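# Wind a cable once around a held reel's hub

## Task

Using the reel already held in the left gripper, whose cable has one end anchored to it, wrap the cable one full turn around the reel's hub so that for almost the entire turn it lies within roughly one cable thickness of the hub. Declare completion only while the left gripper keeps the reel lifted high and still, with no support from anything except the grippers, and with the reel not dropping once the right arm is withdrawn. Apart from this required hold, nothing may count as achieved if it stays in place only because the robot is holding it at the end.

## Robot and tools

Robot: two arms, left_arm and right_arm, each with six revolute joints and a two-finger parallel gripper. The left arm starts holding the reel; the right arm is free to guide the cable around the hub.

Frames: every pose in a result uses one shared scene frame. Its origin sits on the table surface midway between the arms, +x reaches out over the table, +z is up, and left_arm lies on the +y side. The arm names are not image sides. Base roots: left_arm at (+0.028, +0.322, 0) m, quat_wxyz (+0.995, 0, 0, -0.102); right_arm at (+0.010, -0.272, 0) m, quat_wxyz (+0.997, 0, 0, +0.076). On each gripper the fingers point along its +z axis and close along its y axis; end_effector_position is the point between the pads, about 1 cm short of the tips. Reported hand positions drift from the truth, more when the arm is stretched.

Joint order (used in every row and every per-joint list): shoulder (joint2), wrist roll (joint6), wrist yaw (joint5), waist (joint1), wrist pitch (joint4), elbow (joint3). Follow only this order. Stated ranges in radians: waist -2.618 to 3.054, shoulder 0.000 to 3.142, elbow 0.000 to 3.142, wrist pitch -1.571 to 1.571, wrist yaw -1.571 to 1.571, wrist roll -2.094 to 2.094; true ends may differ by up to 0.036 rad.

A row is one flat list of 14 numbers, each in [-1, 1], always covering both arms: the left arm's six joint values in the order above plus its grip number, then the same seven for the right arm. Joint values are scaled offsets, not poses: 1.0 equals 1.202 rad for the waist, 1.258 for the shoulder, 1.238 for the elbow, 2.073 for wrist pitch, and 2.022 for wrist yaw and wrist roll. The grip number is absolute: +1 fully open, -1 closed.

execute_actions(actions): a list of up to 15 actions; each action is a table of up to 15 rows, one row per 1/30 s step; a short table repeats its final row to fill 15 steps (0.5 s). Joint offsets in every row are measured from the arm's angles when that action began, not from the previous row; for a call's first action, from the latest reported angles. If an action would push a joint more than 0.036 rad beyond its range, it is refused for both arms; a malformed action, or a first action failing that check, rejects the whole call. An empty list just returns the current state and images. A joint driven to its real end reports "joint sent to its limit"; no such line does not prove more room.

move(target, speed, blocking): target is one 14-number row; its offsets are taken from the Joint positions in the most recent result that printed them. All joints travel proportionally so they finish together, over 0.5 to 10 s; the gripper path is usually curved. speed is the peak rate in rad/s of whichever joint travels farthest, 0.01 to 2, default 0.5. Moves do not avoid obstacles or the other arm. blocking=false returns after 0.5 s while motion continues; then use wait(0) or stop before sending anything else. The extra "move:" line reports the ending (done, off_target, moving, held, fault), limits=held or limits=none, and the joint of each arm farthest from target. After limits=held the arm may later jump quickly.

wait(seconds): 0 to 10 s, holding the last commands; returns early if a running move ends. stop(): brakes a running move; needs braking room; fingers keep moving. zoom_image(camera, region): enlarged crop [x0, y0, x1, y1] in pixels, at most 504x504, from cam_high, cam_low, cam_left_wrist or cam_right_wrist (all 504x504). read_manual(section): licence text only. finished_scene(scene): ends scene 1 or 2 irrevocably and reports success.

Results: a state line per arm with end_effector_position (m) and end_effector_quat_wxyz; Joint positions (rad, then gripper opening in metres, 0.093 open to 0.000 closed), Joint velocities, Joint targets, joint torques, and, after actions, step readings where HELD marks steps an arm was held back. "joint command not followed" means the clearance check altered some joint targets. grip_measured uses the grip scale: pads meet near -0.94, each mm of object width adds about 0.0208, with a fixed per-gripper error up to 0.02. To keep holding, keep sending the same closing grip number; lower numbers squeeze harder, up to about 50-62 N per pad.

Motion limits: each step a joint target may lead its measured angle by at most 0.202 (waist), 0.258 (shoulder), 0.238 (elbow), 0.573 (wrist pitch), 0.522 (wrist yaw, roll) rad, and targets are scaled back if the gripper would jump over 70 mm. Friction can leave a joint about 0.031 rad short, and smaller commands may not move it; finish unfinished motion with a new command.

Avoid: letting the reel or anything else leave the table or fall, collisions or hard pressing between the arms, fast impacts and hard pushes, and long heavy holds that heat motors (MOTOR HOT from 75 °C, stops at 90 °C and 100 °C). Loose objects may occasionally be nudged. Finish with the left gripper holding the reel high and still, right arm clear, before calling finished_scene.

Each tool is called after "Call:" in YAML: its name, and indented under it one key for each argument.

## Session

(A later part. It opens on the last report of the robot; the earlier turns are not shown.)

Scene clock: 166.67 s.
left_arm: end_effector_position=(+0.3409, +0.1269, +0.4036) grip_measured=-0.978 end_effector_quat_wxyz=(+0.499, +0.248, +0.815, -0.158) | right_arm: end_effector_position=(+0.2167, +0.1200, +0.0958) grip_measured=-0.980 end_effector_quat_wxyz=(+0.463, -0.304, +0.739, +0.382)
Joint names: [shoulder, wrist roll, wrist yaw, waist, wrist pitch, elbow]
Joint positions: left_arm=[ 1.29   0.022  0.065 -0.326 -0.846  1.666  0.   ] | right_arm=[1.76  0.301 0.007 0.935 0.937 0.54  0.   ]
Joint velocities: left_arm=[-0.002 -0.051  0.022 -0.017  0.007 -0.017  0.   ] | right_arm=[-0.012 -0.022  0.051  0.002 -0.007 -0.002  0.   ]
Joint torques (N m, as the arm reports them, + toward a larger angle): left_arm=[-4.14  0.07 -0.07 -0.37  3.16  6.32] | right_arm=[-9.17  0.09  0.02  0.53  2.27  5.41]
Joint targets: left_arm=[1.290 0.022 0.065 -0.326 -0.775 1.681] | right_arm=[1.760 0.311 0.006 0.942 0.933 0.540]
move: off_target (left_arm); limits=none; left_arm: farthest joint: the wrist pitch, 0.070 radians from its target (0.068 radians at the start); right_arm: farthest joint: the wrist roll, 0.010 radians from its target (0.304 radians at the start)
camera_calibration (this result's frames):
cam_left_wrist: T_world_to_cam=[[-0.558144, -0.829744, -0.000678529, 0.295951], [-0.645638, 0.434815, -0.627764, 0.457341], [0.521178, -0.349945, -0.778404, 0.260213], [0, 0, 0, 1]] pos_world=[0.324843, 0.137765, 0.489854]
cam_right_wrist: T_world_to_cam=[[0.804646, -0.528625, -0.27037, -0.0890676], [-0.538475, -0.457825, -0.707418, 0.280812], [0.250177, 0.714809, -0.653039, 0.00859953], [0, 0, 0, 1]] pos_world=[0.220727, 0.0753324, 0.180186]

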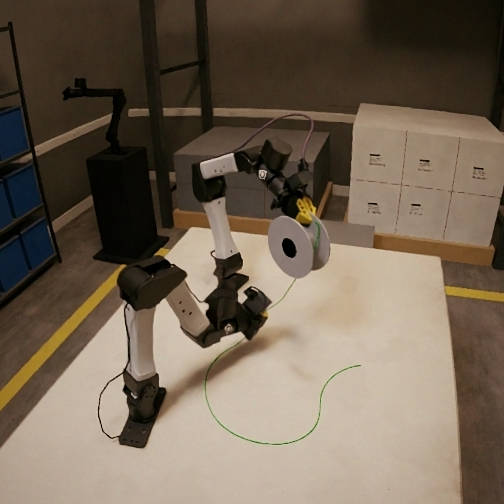

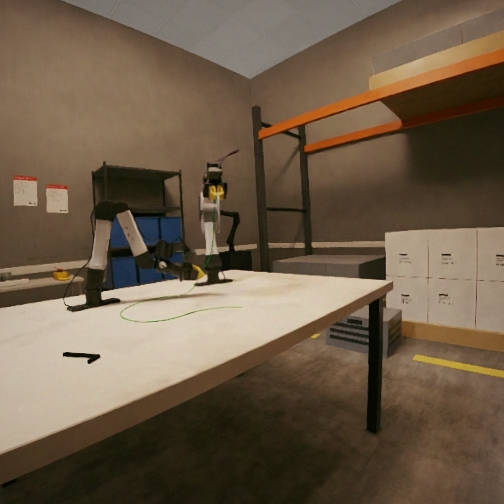

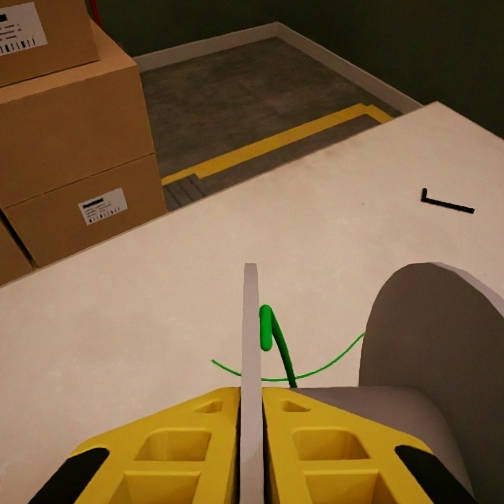

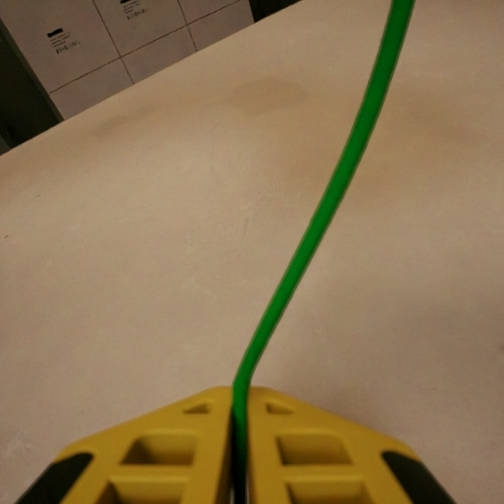

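Call:
move:
  target: [0,0,0,0,0.034,0.012,-1,-0.137,0.2,0,0.171,-0.081,0.134,-1]
  speed: 0.4

Call:
move:
  target: [0,0,0,0,0.034,0.012,-1,-0.155,0.2,0,0.045,-0.237,0.305,-1]
  speed: 0.4

Call:
zoom_image:
  camera: "cam_high"
  region: [190, 150, 350, 310]

Scene clock: 177.93 s.
left_arm: end_effector_position=(+0.3412, +0.1267, +0.4041) grip_measured=-0.978 end_effector_quat_wxyz=(+0.501, +0.248, +0.814, -0.158) | right_arm: end_effector_position=(+0.1428, +0.1762, +0.1999) grip_measured=-0.980 end_effector_quat_wxyz=(+0.370, -0.213, +0.710, +0.560)
Joint names: [shoulder, wrist roll, wrist yaw, waist, wrist pitch, elbow]
Joint positions: left_arm=[ 1.29   0.022  0.065 -0.326 -0.843  1.666  0.   ] | right_arm=[1.593 0.695 0.007 1.132 0.794 0.699 0.   ]
Joint velocities: left_arm=[ 0.007 -0.037 -0.007 -0.007 -0.066  0.002  0.   ] | right_arm=[ 0.017  0.022 -0.037 -0.012  0.037 -0.002  0.   ]
Joint torques (N m, as the arm reports them, + toward a larger angle): left_arm=[-4.14  0.07 -0.08 -0.38  3.13  6.3 ] | right_arm=[-9.46  0.1   0.01  0.63  2.04  7.22]
Joint targets: left_arm=[1.290 0.022 0.065 -0.326 -0.775 1.681] | right_arm=[1.588 0.706 0.007 1.141 0.769 0.706]
move: off_target (left_arm, right_arm); limits=none; left_arm: farthest joint: the wrist pitch, 0.068 radians from its target (0.070 radians at the start); right_arm: farthest joint: the wrist pitch, 0.025 radians from its target (0.168 radians at the start)
camera_calibration (this result's frames):
cam_left_wrist: T_world_to_cam=[[-0.558143, -0.829745, -0.000845362, 0.296037], [-0.644189, 0.433967, -0.629836, 0.45838], [0.52297, -0.350994, -0.776728, 0.259324], [0, 0, 0, 1]] pos_world=[0.324895, 0.137734, 0.490378]
cam_right_wrist: T_world_to_cam=[[0.721791, -0.29231, -0.627354, 0.0698446], [-0.692068, -0.314982, -0.649483, 0.325617], [-0.00775517, 0.902963, -0.429649, 0.0139147], [0, 0, 0, 1]] pos_world=[0.175044, 0.110415, 0.261279]

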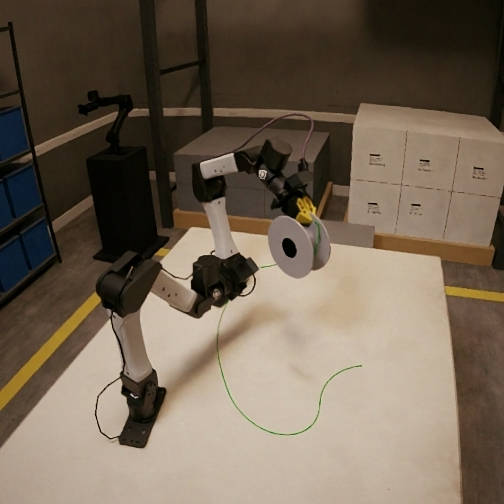

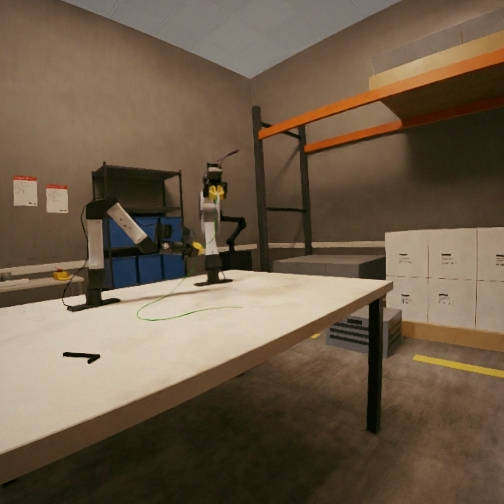

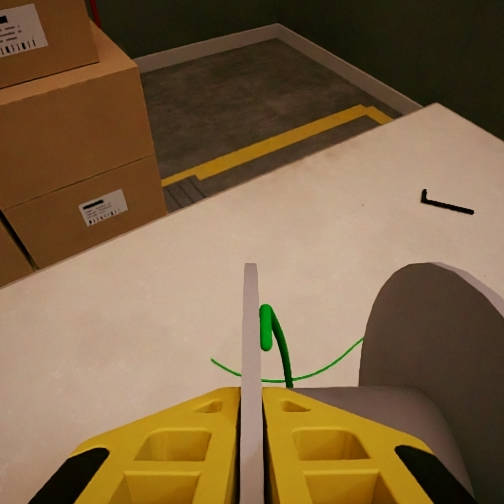

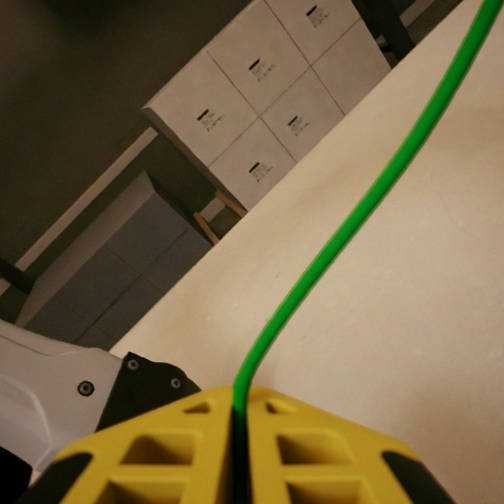

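Scene clock: 179.93 s.
left_arm: end_effector_position=(+0.3415, +0.1265, +0.4049) grip_measured=-0.978 end_effector_quat_wxyz=(+0.502, +0.248, +0.813, -0.159) | right_arm: end_effector_position=(+0.1236, +0.1832, +0.3508) grip_measured=-0.980 end_effector_quat_wxyz=(+0.252, -0.082, +0.703, +0.660)
Joint names: [shoulder, wrist roll, wrist yaw, waist, wrist pitch, elbow]
Joint positions: left_arm=[ 1.29   0.022  0.065 -0.326 -0.84   1.666  0.   ] | right_arm=[1.4   1.09  0.007 1.176 0.326 1.072 0.   ]
Joint velocities: left_arm=[ 0.027 -0.037 -0.007  0.002 -0.066  0.007  0.   ] | right_arm=[ 0.007 -0.066 -0.022 -0.002 -0.007 -0.012  0.   ]
Joint torques (N m, as the arm reports them, + toward a larger angle): left_arm=[-4.09  0.06 -0.08 -0.34  3.12  6.31] | right_arm=[-8.25  0.07  0.    0.9   2.05  8.27]
Joint targets: left_arm=[1.290 0.022 0.065 -0.326 -0.772 1.681] | right_arm=[1.398 1.100 0.007 1.186 0.302 1.077]
move: off_target (left_arm, right_arm); limits=none; left_arm: farthest joint: the wrist pitch, 0.067 radians from its target (0.071 radians at the start); right_arm: farthest joint: the wrist pitch, 0.023 radians from its target (0.491 radians at the start)
camera_calibration (this result's frames):
cam_left_wrist: T_world_to_cam=[[-0.55814, -0.829746, -0.00105985, 0.296147], [-0.642319, 0.432872, -0.632493, 0.459713], [0.525268, -0.352339, -0.774565, 0.258176], [0, 0, 0, 1]] pos_world=[0.324962, 0.137695, 0.491053]
cam_right_wrist: T_world_to_cam=[[0.455721, -0.127273, -0.880977, 0.271977], [-0.878244, -0.225446, -0.421737, 0.339206], [-0.144937, 0.965907, -0.214517, 0.00226085], [0, 0, 0, 1]] pos_world=[0.174288, 0.108904, 0.383146]

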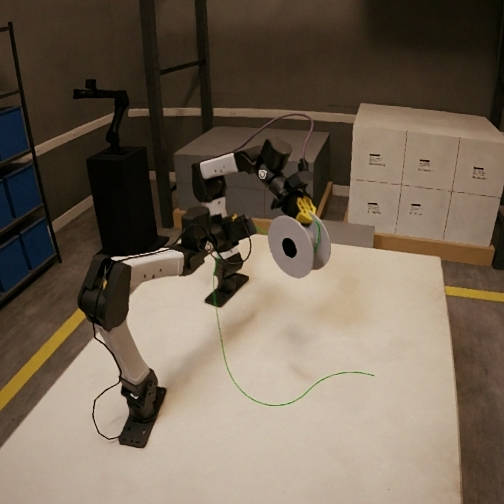

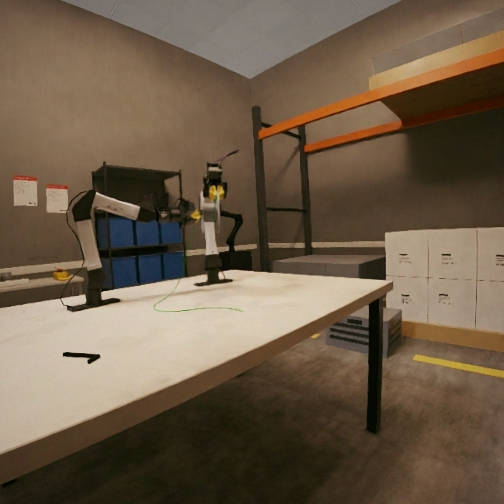

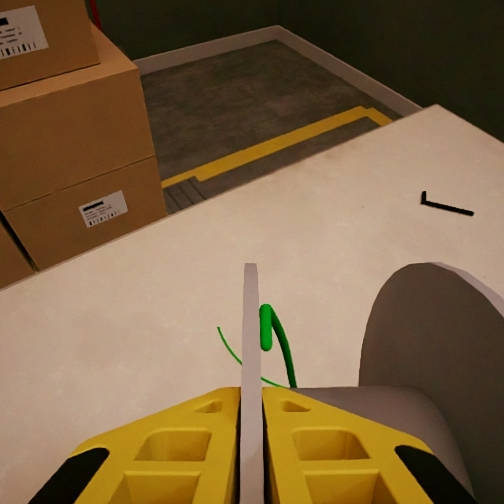

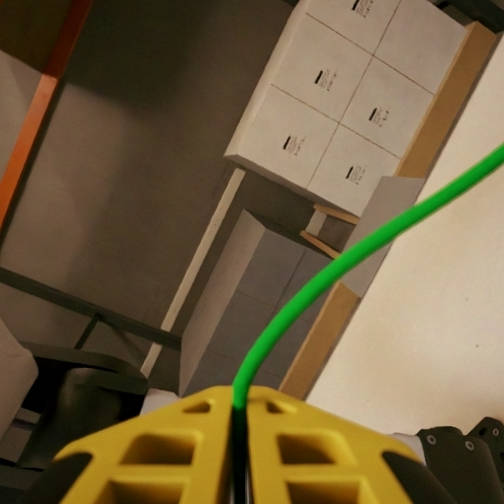

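Region (190, 150, 350, 310) of cam_high's 504x504 image, scaled by 3.150, with more detail than that image has.

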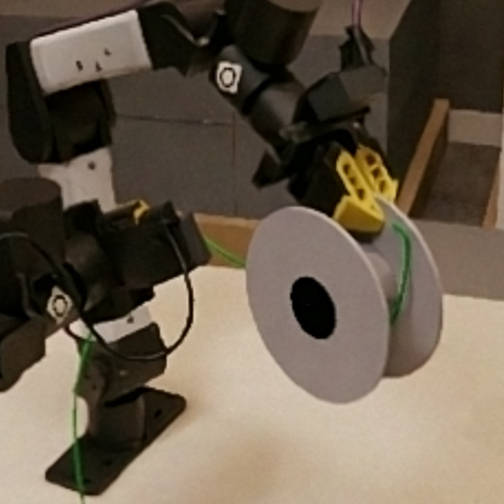

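Call:
move:
  target: [0,0,0,0,0.032,0.012,-1,-0.102,0.208,0,-0.168,-0.258,0.317,-1]
  speed: 0.4

Call:
zoom_image:
  camera: "cam_high"
  region: [190, 140, 350, 300]

Call:
zoom_image:
  camera: "cam_low"
  region: [150, 150, 260, 260]

Scene clock: 192.80 s.
left_arm: end_effector_position=(+0.3414, +0.1266, +0.4047) grip_measured=-0.978 end_effector_quat_wxyz=(+0.502, +0.248, +0.813, -0.158) | right_arm: end_effector_position=(+0.1862, +0.1052, +0.4681) grip_measured=-0.980 end_effector_quat_wxyz=(+0.179, +0.130, +0.697, +0.682)
Joint names: [shoulder, wrist roll, wrist yaw, waist, wrist pitch, elbow]
Joint positions: left_arm=[ 1.29   0.022  0.065 -0.326 -0.84   1.666  0.   ] | right_arm=[ 1.277  1.499  0.007  0.984 -0.185  1.458  0.   ]
Joint velocities: left_arm=[-0.017 -0.051  0.037  0.002 -0.095  0.017  0.   ] | right_arm=[ 0.002 -0.066 -0.095  0.012  0.081 -0.002  0.   ]
Joint torques (N m, as the arm reports them, + toward a larger angle): left_arm=[-4.11  0.07 -0.07 -0.38  3.12  6.34] | right_arm=[-6.31  0.05 -0.02 -1.04  2.03  7.82]
Joint targets: left_arm=[1.290 0.022 0.065 -0.326 -0.774 1.681] | right_arm=[1.272 1.510 0.007 0.974 -0.209 1.464]
move: off_target (left_arm, right_arm); limits=none; left_arm: farthest joint: the wrist pitch, 0.067 radians from its target (0.066 radians at the start); right_arm: farthest joint: the wrist pitch, 0.024 radians from its target (0.534 radians at the start)
camera_calibration (this result's frames):
cam_left_wrist: T_world_to_cam=[[-0.55814, -0.829746, -0.00101219, 0.296122], [-0.642735, 0.433116, -0.631904, 0.459417], [0.524758, -0.35204, -0.775046, 0.258432], [0, 0, 0, 1]] pos_world=[0.324947, 0.137704, 0.490903]
cam_right_wrist: T_world_to_cam=[[0.0694084, -0.0472885, -0.996467, 0.45449], [-0.997573, -0.00889482, -0.0690633, 0.260441], [-0.00559749, 0.998842, -0.0477911, 0.00436069], [0, 0, 0, 1]] pos_world=[0.228288, 0.0194531, 0.47108]

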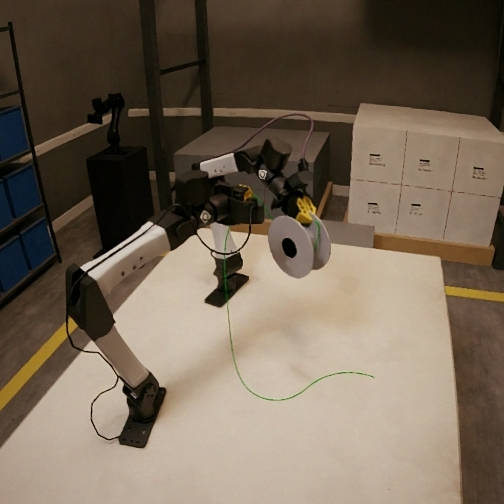

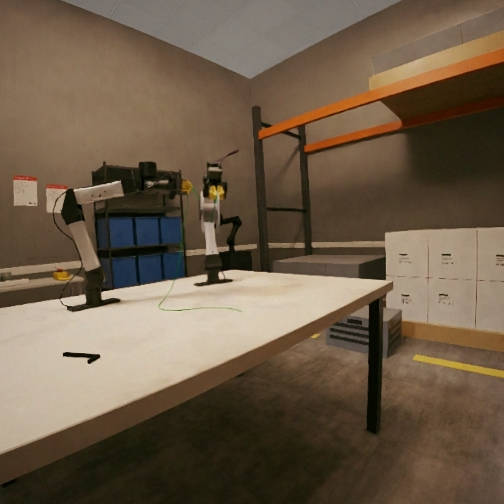

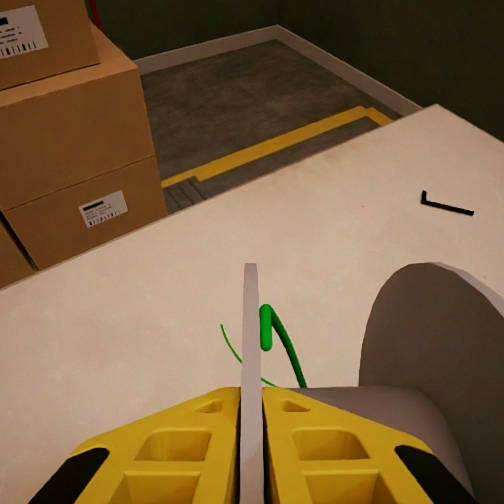

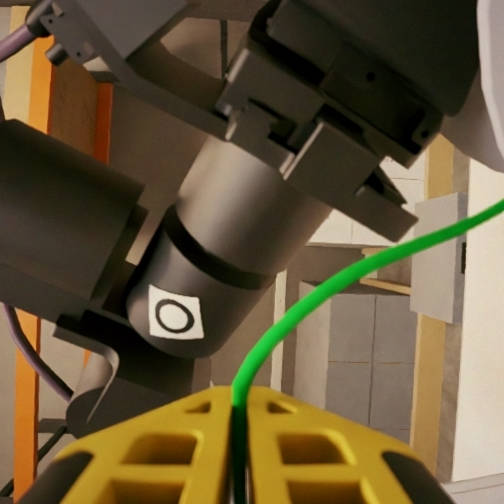

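Region (190, 140, 350, 300) of cam_high's 504x504 image, scaled by 3.150, with more detail than that image has.

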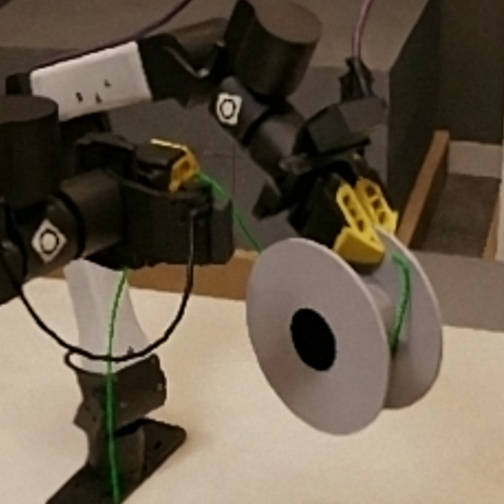

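Region (150, 150, 260, 260) of cam_low's 504x504 image, scaled by 4.582, with more detail than that image has.

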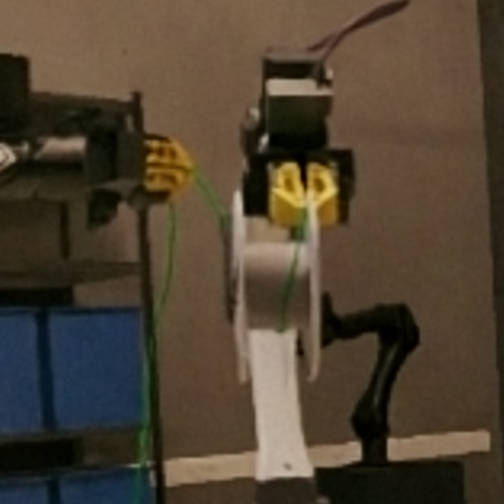

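Call:
move:
  target: [0,0,0,0,0.032,0.012,-1,-0.066,0.125,0,-0.097,-0.036,-0.028,-1]
  speed: 0.3

Call:
zoom_image:
  camera: "cam_high"
  region: [210, 160, 350, 300]

Scene clock: 205.33 s.
left_arm: end_effector_position=(+0.3418, +0.1264, +0.4055) grip_measured=-0.978 end_effector_quat_wxyz=(+0.503, +0.248, +0.813, -0.159) | right_arm: end_effector_position=(+0.2130, +0.0643, +0.4740) grip_measured=-0.980 end_effector_quat_wxyz=(+0.132, +0.249, +0.664, +0.692)
Joint names: [shoulder, wrist roll, wrist yaw, waist, wrist pitch, elbow]
Joint positions: left_arm=[ 1.29   0.022  0.065 -0.326 -0.837  1.666  0.   ] | right_arm=[ 1.206  1.741  0.007  0.878 -0.241  1.441  0.   ]
Joint velocities: left_arm=[-0.012  0.051 -0.022  0.017 -0.037 -0.002  0.   ] | right_arm=[-0.002  0.007 -0.066  0.022  0.066 -0.007  0.   ]
Joint torques (N m, as the arm reports them, + toward a larger angle): left_arm=[-4.16  0.06 -0.08 -0.33  3.07  6.33] | right_arm=[-6.23  0.07  0.05 -1.11  2.06  5.79]
Joint targets: left_arm=[1.290 0.022 0.065 -0.326 -0.774 1.681] | right_arm=[1.194 1.752 0.007 0.867 -0.260 1.423]
move: off_target (left_arm); limits=none; left_arm: farthest joint: the wrist pitch, 0.063 radians from its target (0.067 radians at the start); right_arm: farthest joint: the wrist pitch, 0.019 radians from its target (0.074 radians at the start)
camera_calibration (this result's frames):
cam_left_wrist: T_world_to_cam=[[-0.558137, -0.829748, -0.00122667, 0.296232], [-0.640859, 0.432018, -0.634555, 0.460746], [0.527051, -0.353383, -0.772876, 0.257281], [0, 0, 0, 1]] pos_world=[0.325012, 0.137666, 0.491579]
cam_right_wrist: T_world_to_cam=[[-0.142888, 0.0701002, -0.987253, 0.489898], [-0.98444, 0.0930108, 0.149085, 0.174449], [0.102276, 0.993194, 0.0557193, -0.0259625], [0, 0, 0, 1]] pos_world=[0.24439, -0.0247817, 0.459092]

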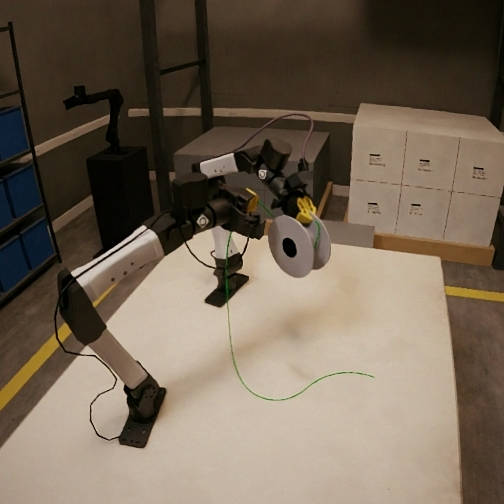

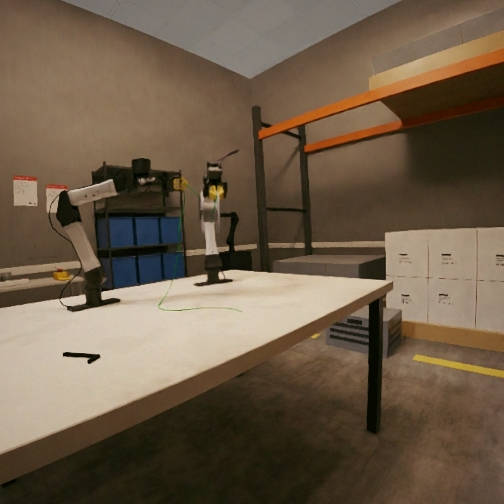

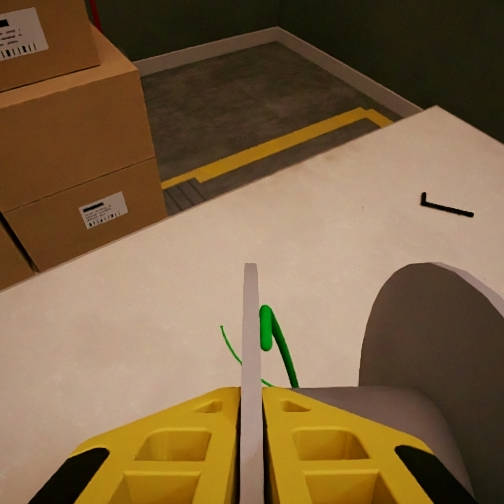

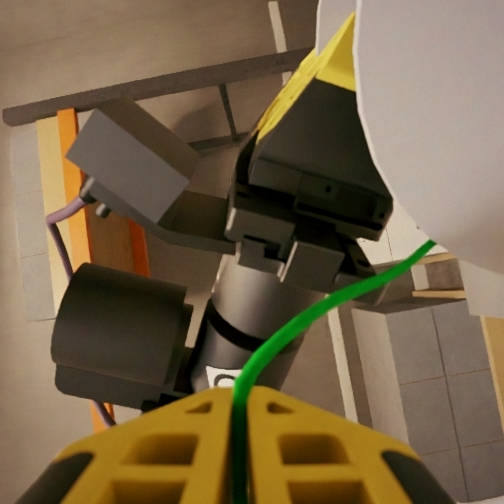

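Region (210, 160, 350, 300) of cam_high's 504x504 image, scaled by 3.600, with more detail than that image has.

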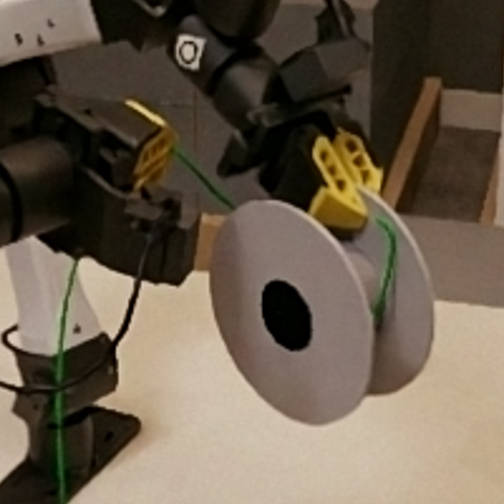

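Call:
move:
  target: [0,0,0,0,0.031,0.012,-1,0.072,0.133,0,-0.192,0.018,0.044,-1]
  speed: 0.25

Call:
zoom_image:
  camera: "cam_low"
  region: [150, 150, 260, 260]

Scene clock: 213.37 s.
left_arm: end_effector_position=(+0.3433, +0.1255, +0.4092) grip_measured=-0.978 end_effector_quat_wxyz=(+0.510, +0.247, +0.808, -0.160) | right_arm: end_effector_position=(+0.2949, +0.0333, +0.4678) grip_measured=-0.980 end_effector_quat_wxyz=(+0.110, +0.397, +0.594, +0.691)
Joint names: [shoulder, wrist roll, wrist yaw, waist, wrist pitch, elbow]
Joint positions: left_arm=[ 1.29   0.022  0.065 -0.326 -0.82   1.666  0.   ] | right_arm=[ 1.288  2.002 -0.007  0.664 -0.215  1.482  0.   ]
Joint velocities: left_arm=[-0.007 -0.022  0.022 -0.007  0.066  0.007  0.   ] | right_arm=[ 0.017  0.022  0.037  0.007  0.022 -0.007  0.   ]
Joint torques (N m, as the arm reports them, + toward a larger angle): left_arm=[-4.15  0.06 -0.08 -0.36  2.9   6.34] | right_arm=[-5.13  0.02  0.15 -1.62  2.42  8.32]
Joint targets: left_arm=[1.290 0.022 0.065 -0.326 -0.773 1.681] | right_arm=[1.297 2.010 0.007 0.647 -0.203 1.496]
move: off_target (left_arm); limits=none; left_arm: farthest joint: the wrist pitch, 0.047 radians from its target (0.064 radians at the start); right_arm: farthest joint: the waist, 0.017 radians from its target (0.230 radians at the start)
camera_calibration (this result's frames):
cam_left_wrist: T_world_to_cam=[[-0.558111, -0.829763, -0.00229881, 0.296782], [-0.631361, 0.426457, -0.647702, 0.467334], [0.53842, -0.360038, -0.76189, 0.251457], [0, 0, 0, 1]] pos_world=[0.325304, 0.137495, 0.494958]
cam_right_wrist: T_world_to_cam=[[-0.318106, 0.255979, -0.912843, 0.508253], [-0.891916, 0.245608, 0.379687, 0.1187], [0.321394, 0.934961, 0.150183, -0.110161], [0, 0, 0, 1]] pos_world=[0.302954, -0.0562594, 0.435431]

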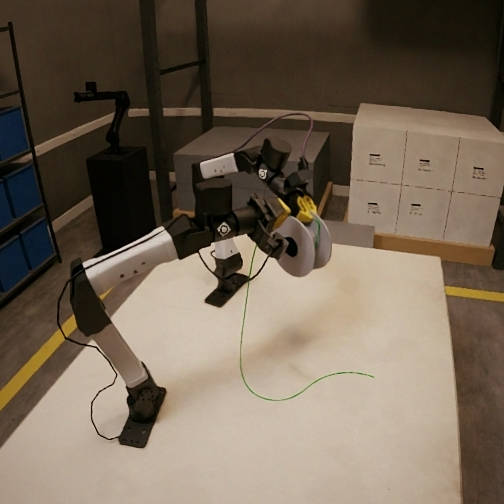

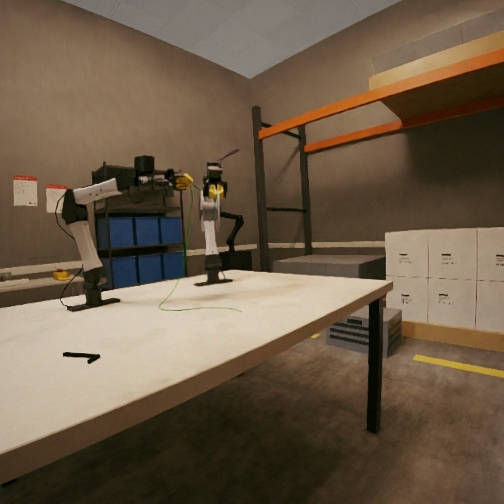

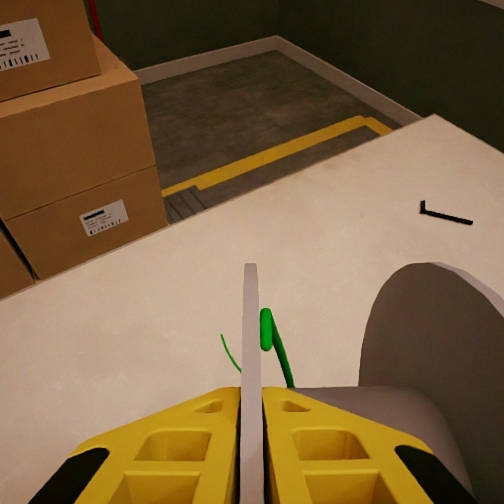

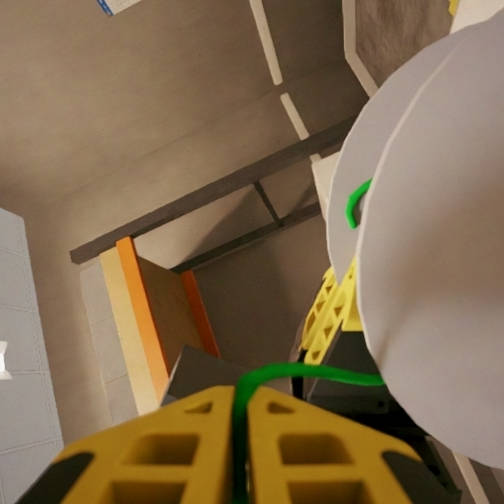

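Region (150, 150, 260, 260) of cam_low's 504x504 image, scaled by 4.582, with more detail than that image has.

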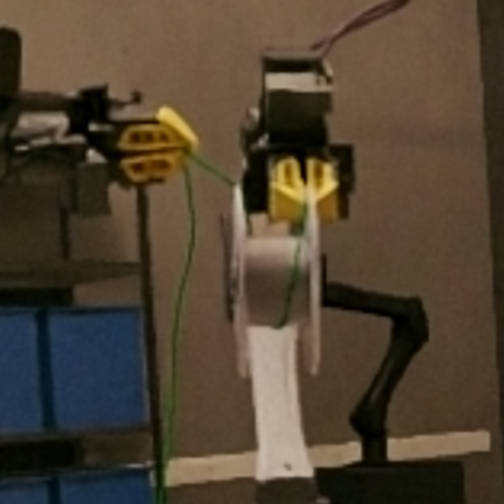

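Call:
move:
  target: [0,0,0,0,0.023,0.012,-1,0.21,0.02,-0.373,-0.305,-0.097,0.219,-1]
  speed: 0.4

Call:
zoom_image:
  camera: "cam_low"
  region: [150, 150, 260, 260]

Scene clock: 240.77 s.
left_arm: end_effector_position=(+0.3440, +0.1251, +0.4109) grip_measured=-0.978 end_effector_quat_wxyz=(+0.513, +0.246, +0.806, -0.161) | right_arm: end_effector_position=(+0.3418, +0.0267, +0.4475) grip_measured=-0.980 end_effector_quat_wxyz=(-0.089, +0.338, +0.675, +0.650)
Joint names: [shoulder, wrist roll, wrist yaw, waist, wrist pitch, elbow]
Joint positions: left_arm=[ 1.29   0.022  0.065 -0.326 -0.812  1.666  0.   ] | right_arm=[ 1.538  2.033 -0.766  0.315 -0.399  1.741  0.   ]
Joint velocities: left_arm=[-0.012  0.022  0.007  0.007 -0.007 -0.002  0.   ] | right_arm=[-0.002  0.007 -0.007 -0.012  0.007 -0.012  0.   ]
Joint torques (N m, as the arm reports them, + toward a larger angle): left_arm=[-4.21  0.06 -0.08 -0.33  2.82  6.35] | right_arm=[-7.35  0.08 -0.05 -1.88  1.91  7.82]
Joint targets: left_arm=[1.290 0.022 0.065 -0.326 -0.772 1.681] | right_arm=[1.552 2.042 -0.762 0.297 -0.417 1.753]
move: off_target (left_arm); limits=none; left_arm: farthest joint: the wrist pitch, 0.040 radians from its target (0.048 radians at the start); right_arm: farthest joint: the waist, 0.018 radians from its target (0.367 radians at the start)
camera_calibration (this result's frames):
cam_left_wrist: T_world_to_cam=[[-0.558094, -0.829773, -0.00277511, 0.297026], [-0.627077, 0.423949, -0.653484, 0.47023], [0.54342, -0.362965, -0.756935, 0.248832], [0, 0, 0, 1]] pos_world=[0.325418, 0.137428, 0.496462]
cam_right_wrist: T_world_to_cam=[[-0.565409, 0.0597481, -0.822644, 0.555778], [-0.823374, -0.0997193, 0.558669, 0.0755411], [-0.0486541, 0.99322, 0.105577, 0.0289104], [0, 0, 0, 1]] pos_world=[0.377847, -0.0543881, 0.411953]

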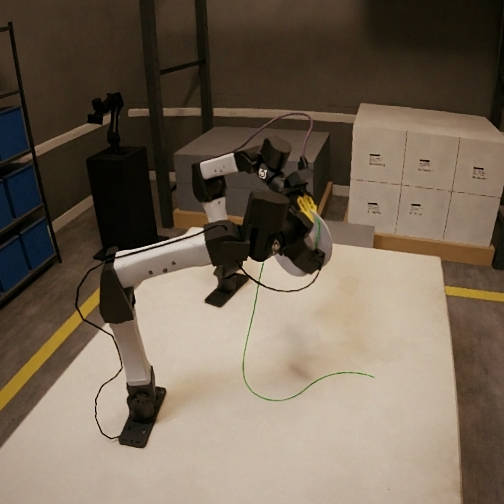

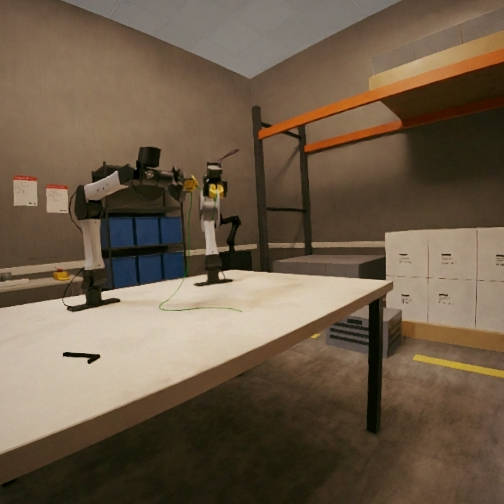

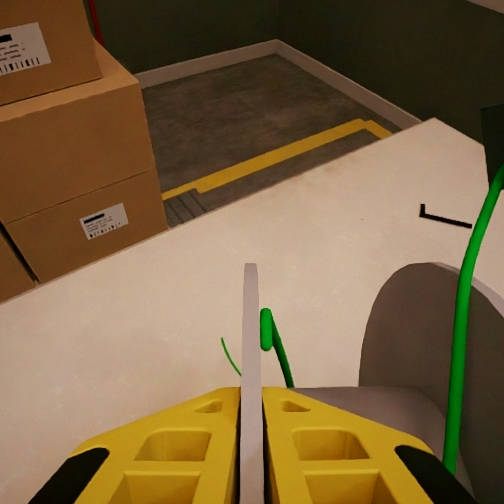

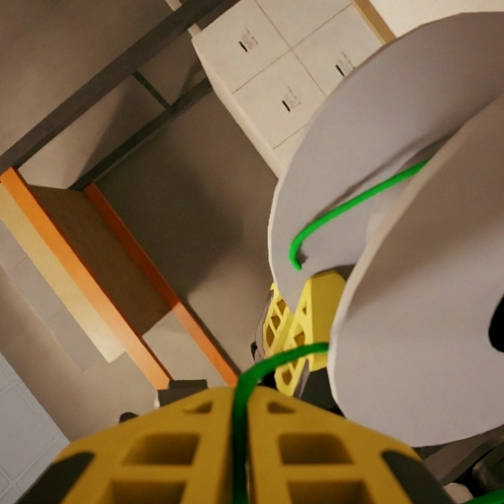

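Region (150, 150, 260, 260) of cam_low's 504x504 image, scaled by 4.582, with more detail than that image has.

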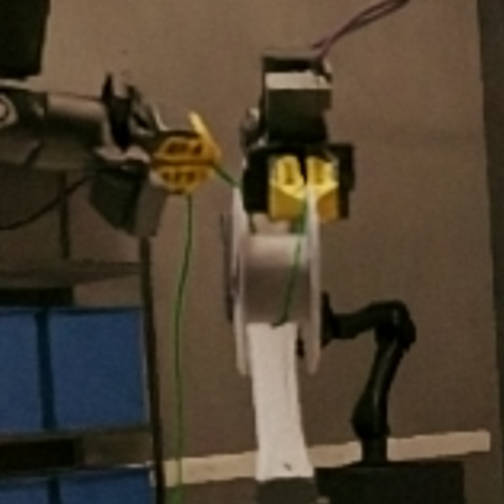

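Call:
move:
  target: [0,0,0,0,0.02,0.012,-1,0.262,0.004,-0.264,-0.136,-0.054,0.135,-1]
  speed: 0.3

Call:
zoom_image:
  camera: "cam_low"
  region: [150, 150, 260, 260]

Scene clock: 266.57 s.
left_arm: end_effector_position=(+0.3467, +0.1235, +0.4066) grip_measured=-0.978 end_effector_quat_wxyz=(+0.508, +0.247, +0.809, -0.160) | right_arm: end_effector_position=(+0.3718, +0.0248, +0.3908) grip_measured=-0.980 end_effector_quat_wxyz=(-0.317, +0.286, +0.687, +0.588)
Joint names: [shoulder, wrist roll, wrist yaw, waist, wrist pitch, elbow]
Joint positions: left_arm=[ 1.301  0.022  0.065 -0.326 -0.814  1.666  0.   ] | right_arm=[ 1.846  2.033 -1.317  0.178 -0.491  1.898  0.   ]
Joint velocities: left_arm=[ 0.002  0.007  0.007 -0.007 -0.007  0.002  0.   ] | right_arm=[ 0.007 -0.037  0.022  0.002 -0.051 -0.002  0.   ]
Joint torques (N m, as the arm reports them, + toward a larger angle): left_arm=[-5.36  0.06 -0.07 -0.34  2.85  6.36] | right_arm=[-10.05   0.07  -0.13  -2.63   1.47   7.9 ]
Joint targets: left_arm=[1.290 0.022 0.065 -0.326 -0.771 1.681] | right_arm=[1.868 2.041 -1.300 0.152 -0.511 1.908]
move: off_target (left_arm, right_arm); limits=none; left_arm: farthest joint: the wrist pitch, 0.043 radians from its target (0.042 radians at the start); right_arm: farthest joint: the waist, 0.027 radians from its target (0.164 radians at the start)
camera_calibration (this result's frames):
cam_left_wrist: T_world_to_cam=[[-0.558406, -0.829566, -0.00182411, 0.29684], [-0.634031, 0.428201, -0.643932, 0.467806], [0.534965, -0.358419, -0.765081, 0.249274], [0, 0, 0, 1]] pos_world=[0.329008, 0.135277, 0.492492]
cam_right_wrist: T_world_to_cam=[[-0.757537, -0.152846, -0.634646, 0.529444], [-0.534635, -0.412581, 0.737525, -0.0377864], [-0.374571, 0.898006, 0.230828, 0.1128], [0, 0, 0, 1]] pos_world=[0.423123, -0.0359614, 0.33784]

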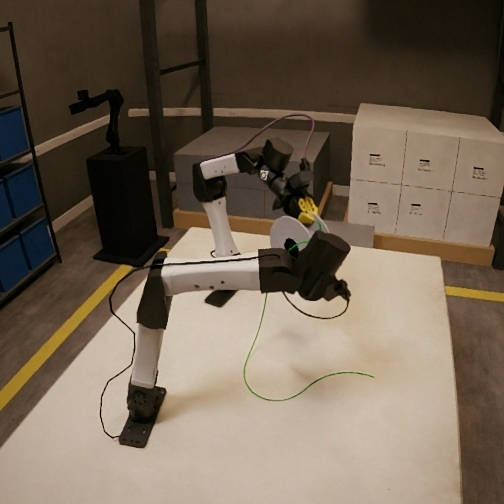

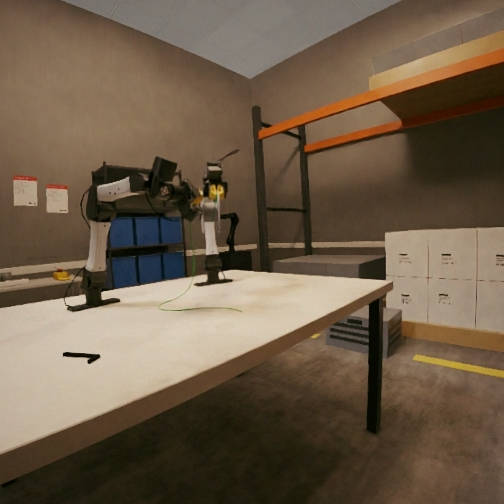

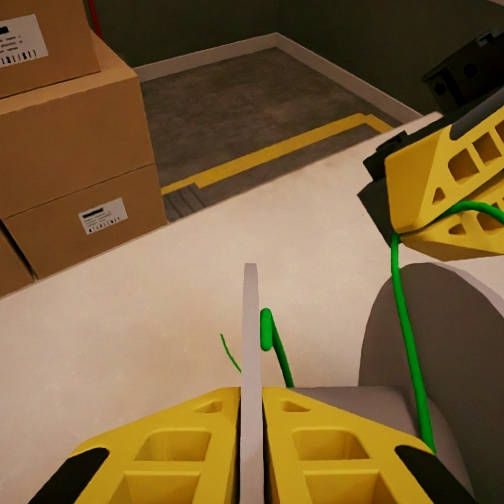

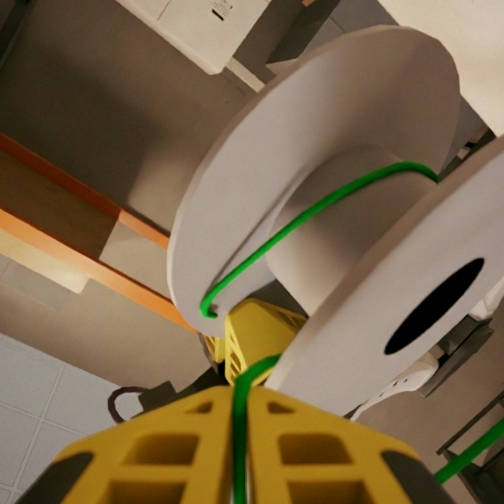

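Region (150, 150, 260, 260) of cam_low's 504x504 image, scaled by 4.582, with more detail than that image has.

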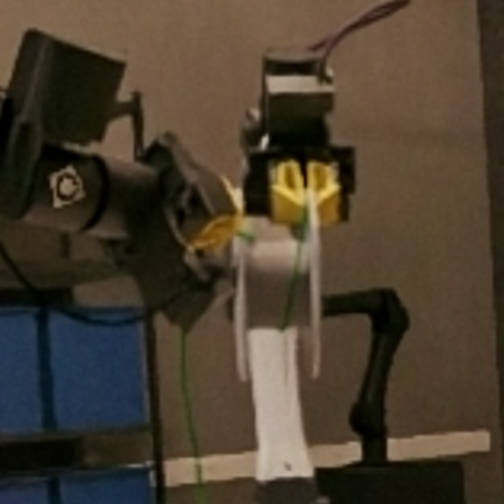

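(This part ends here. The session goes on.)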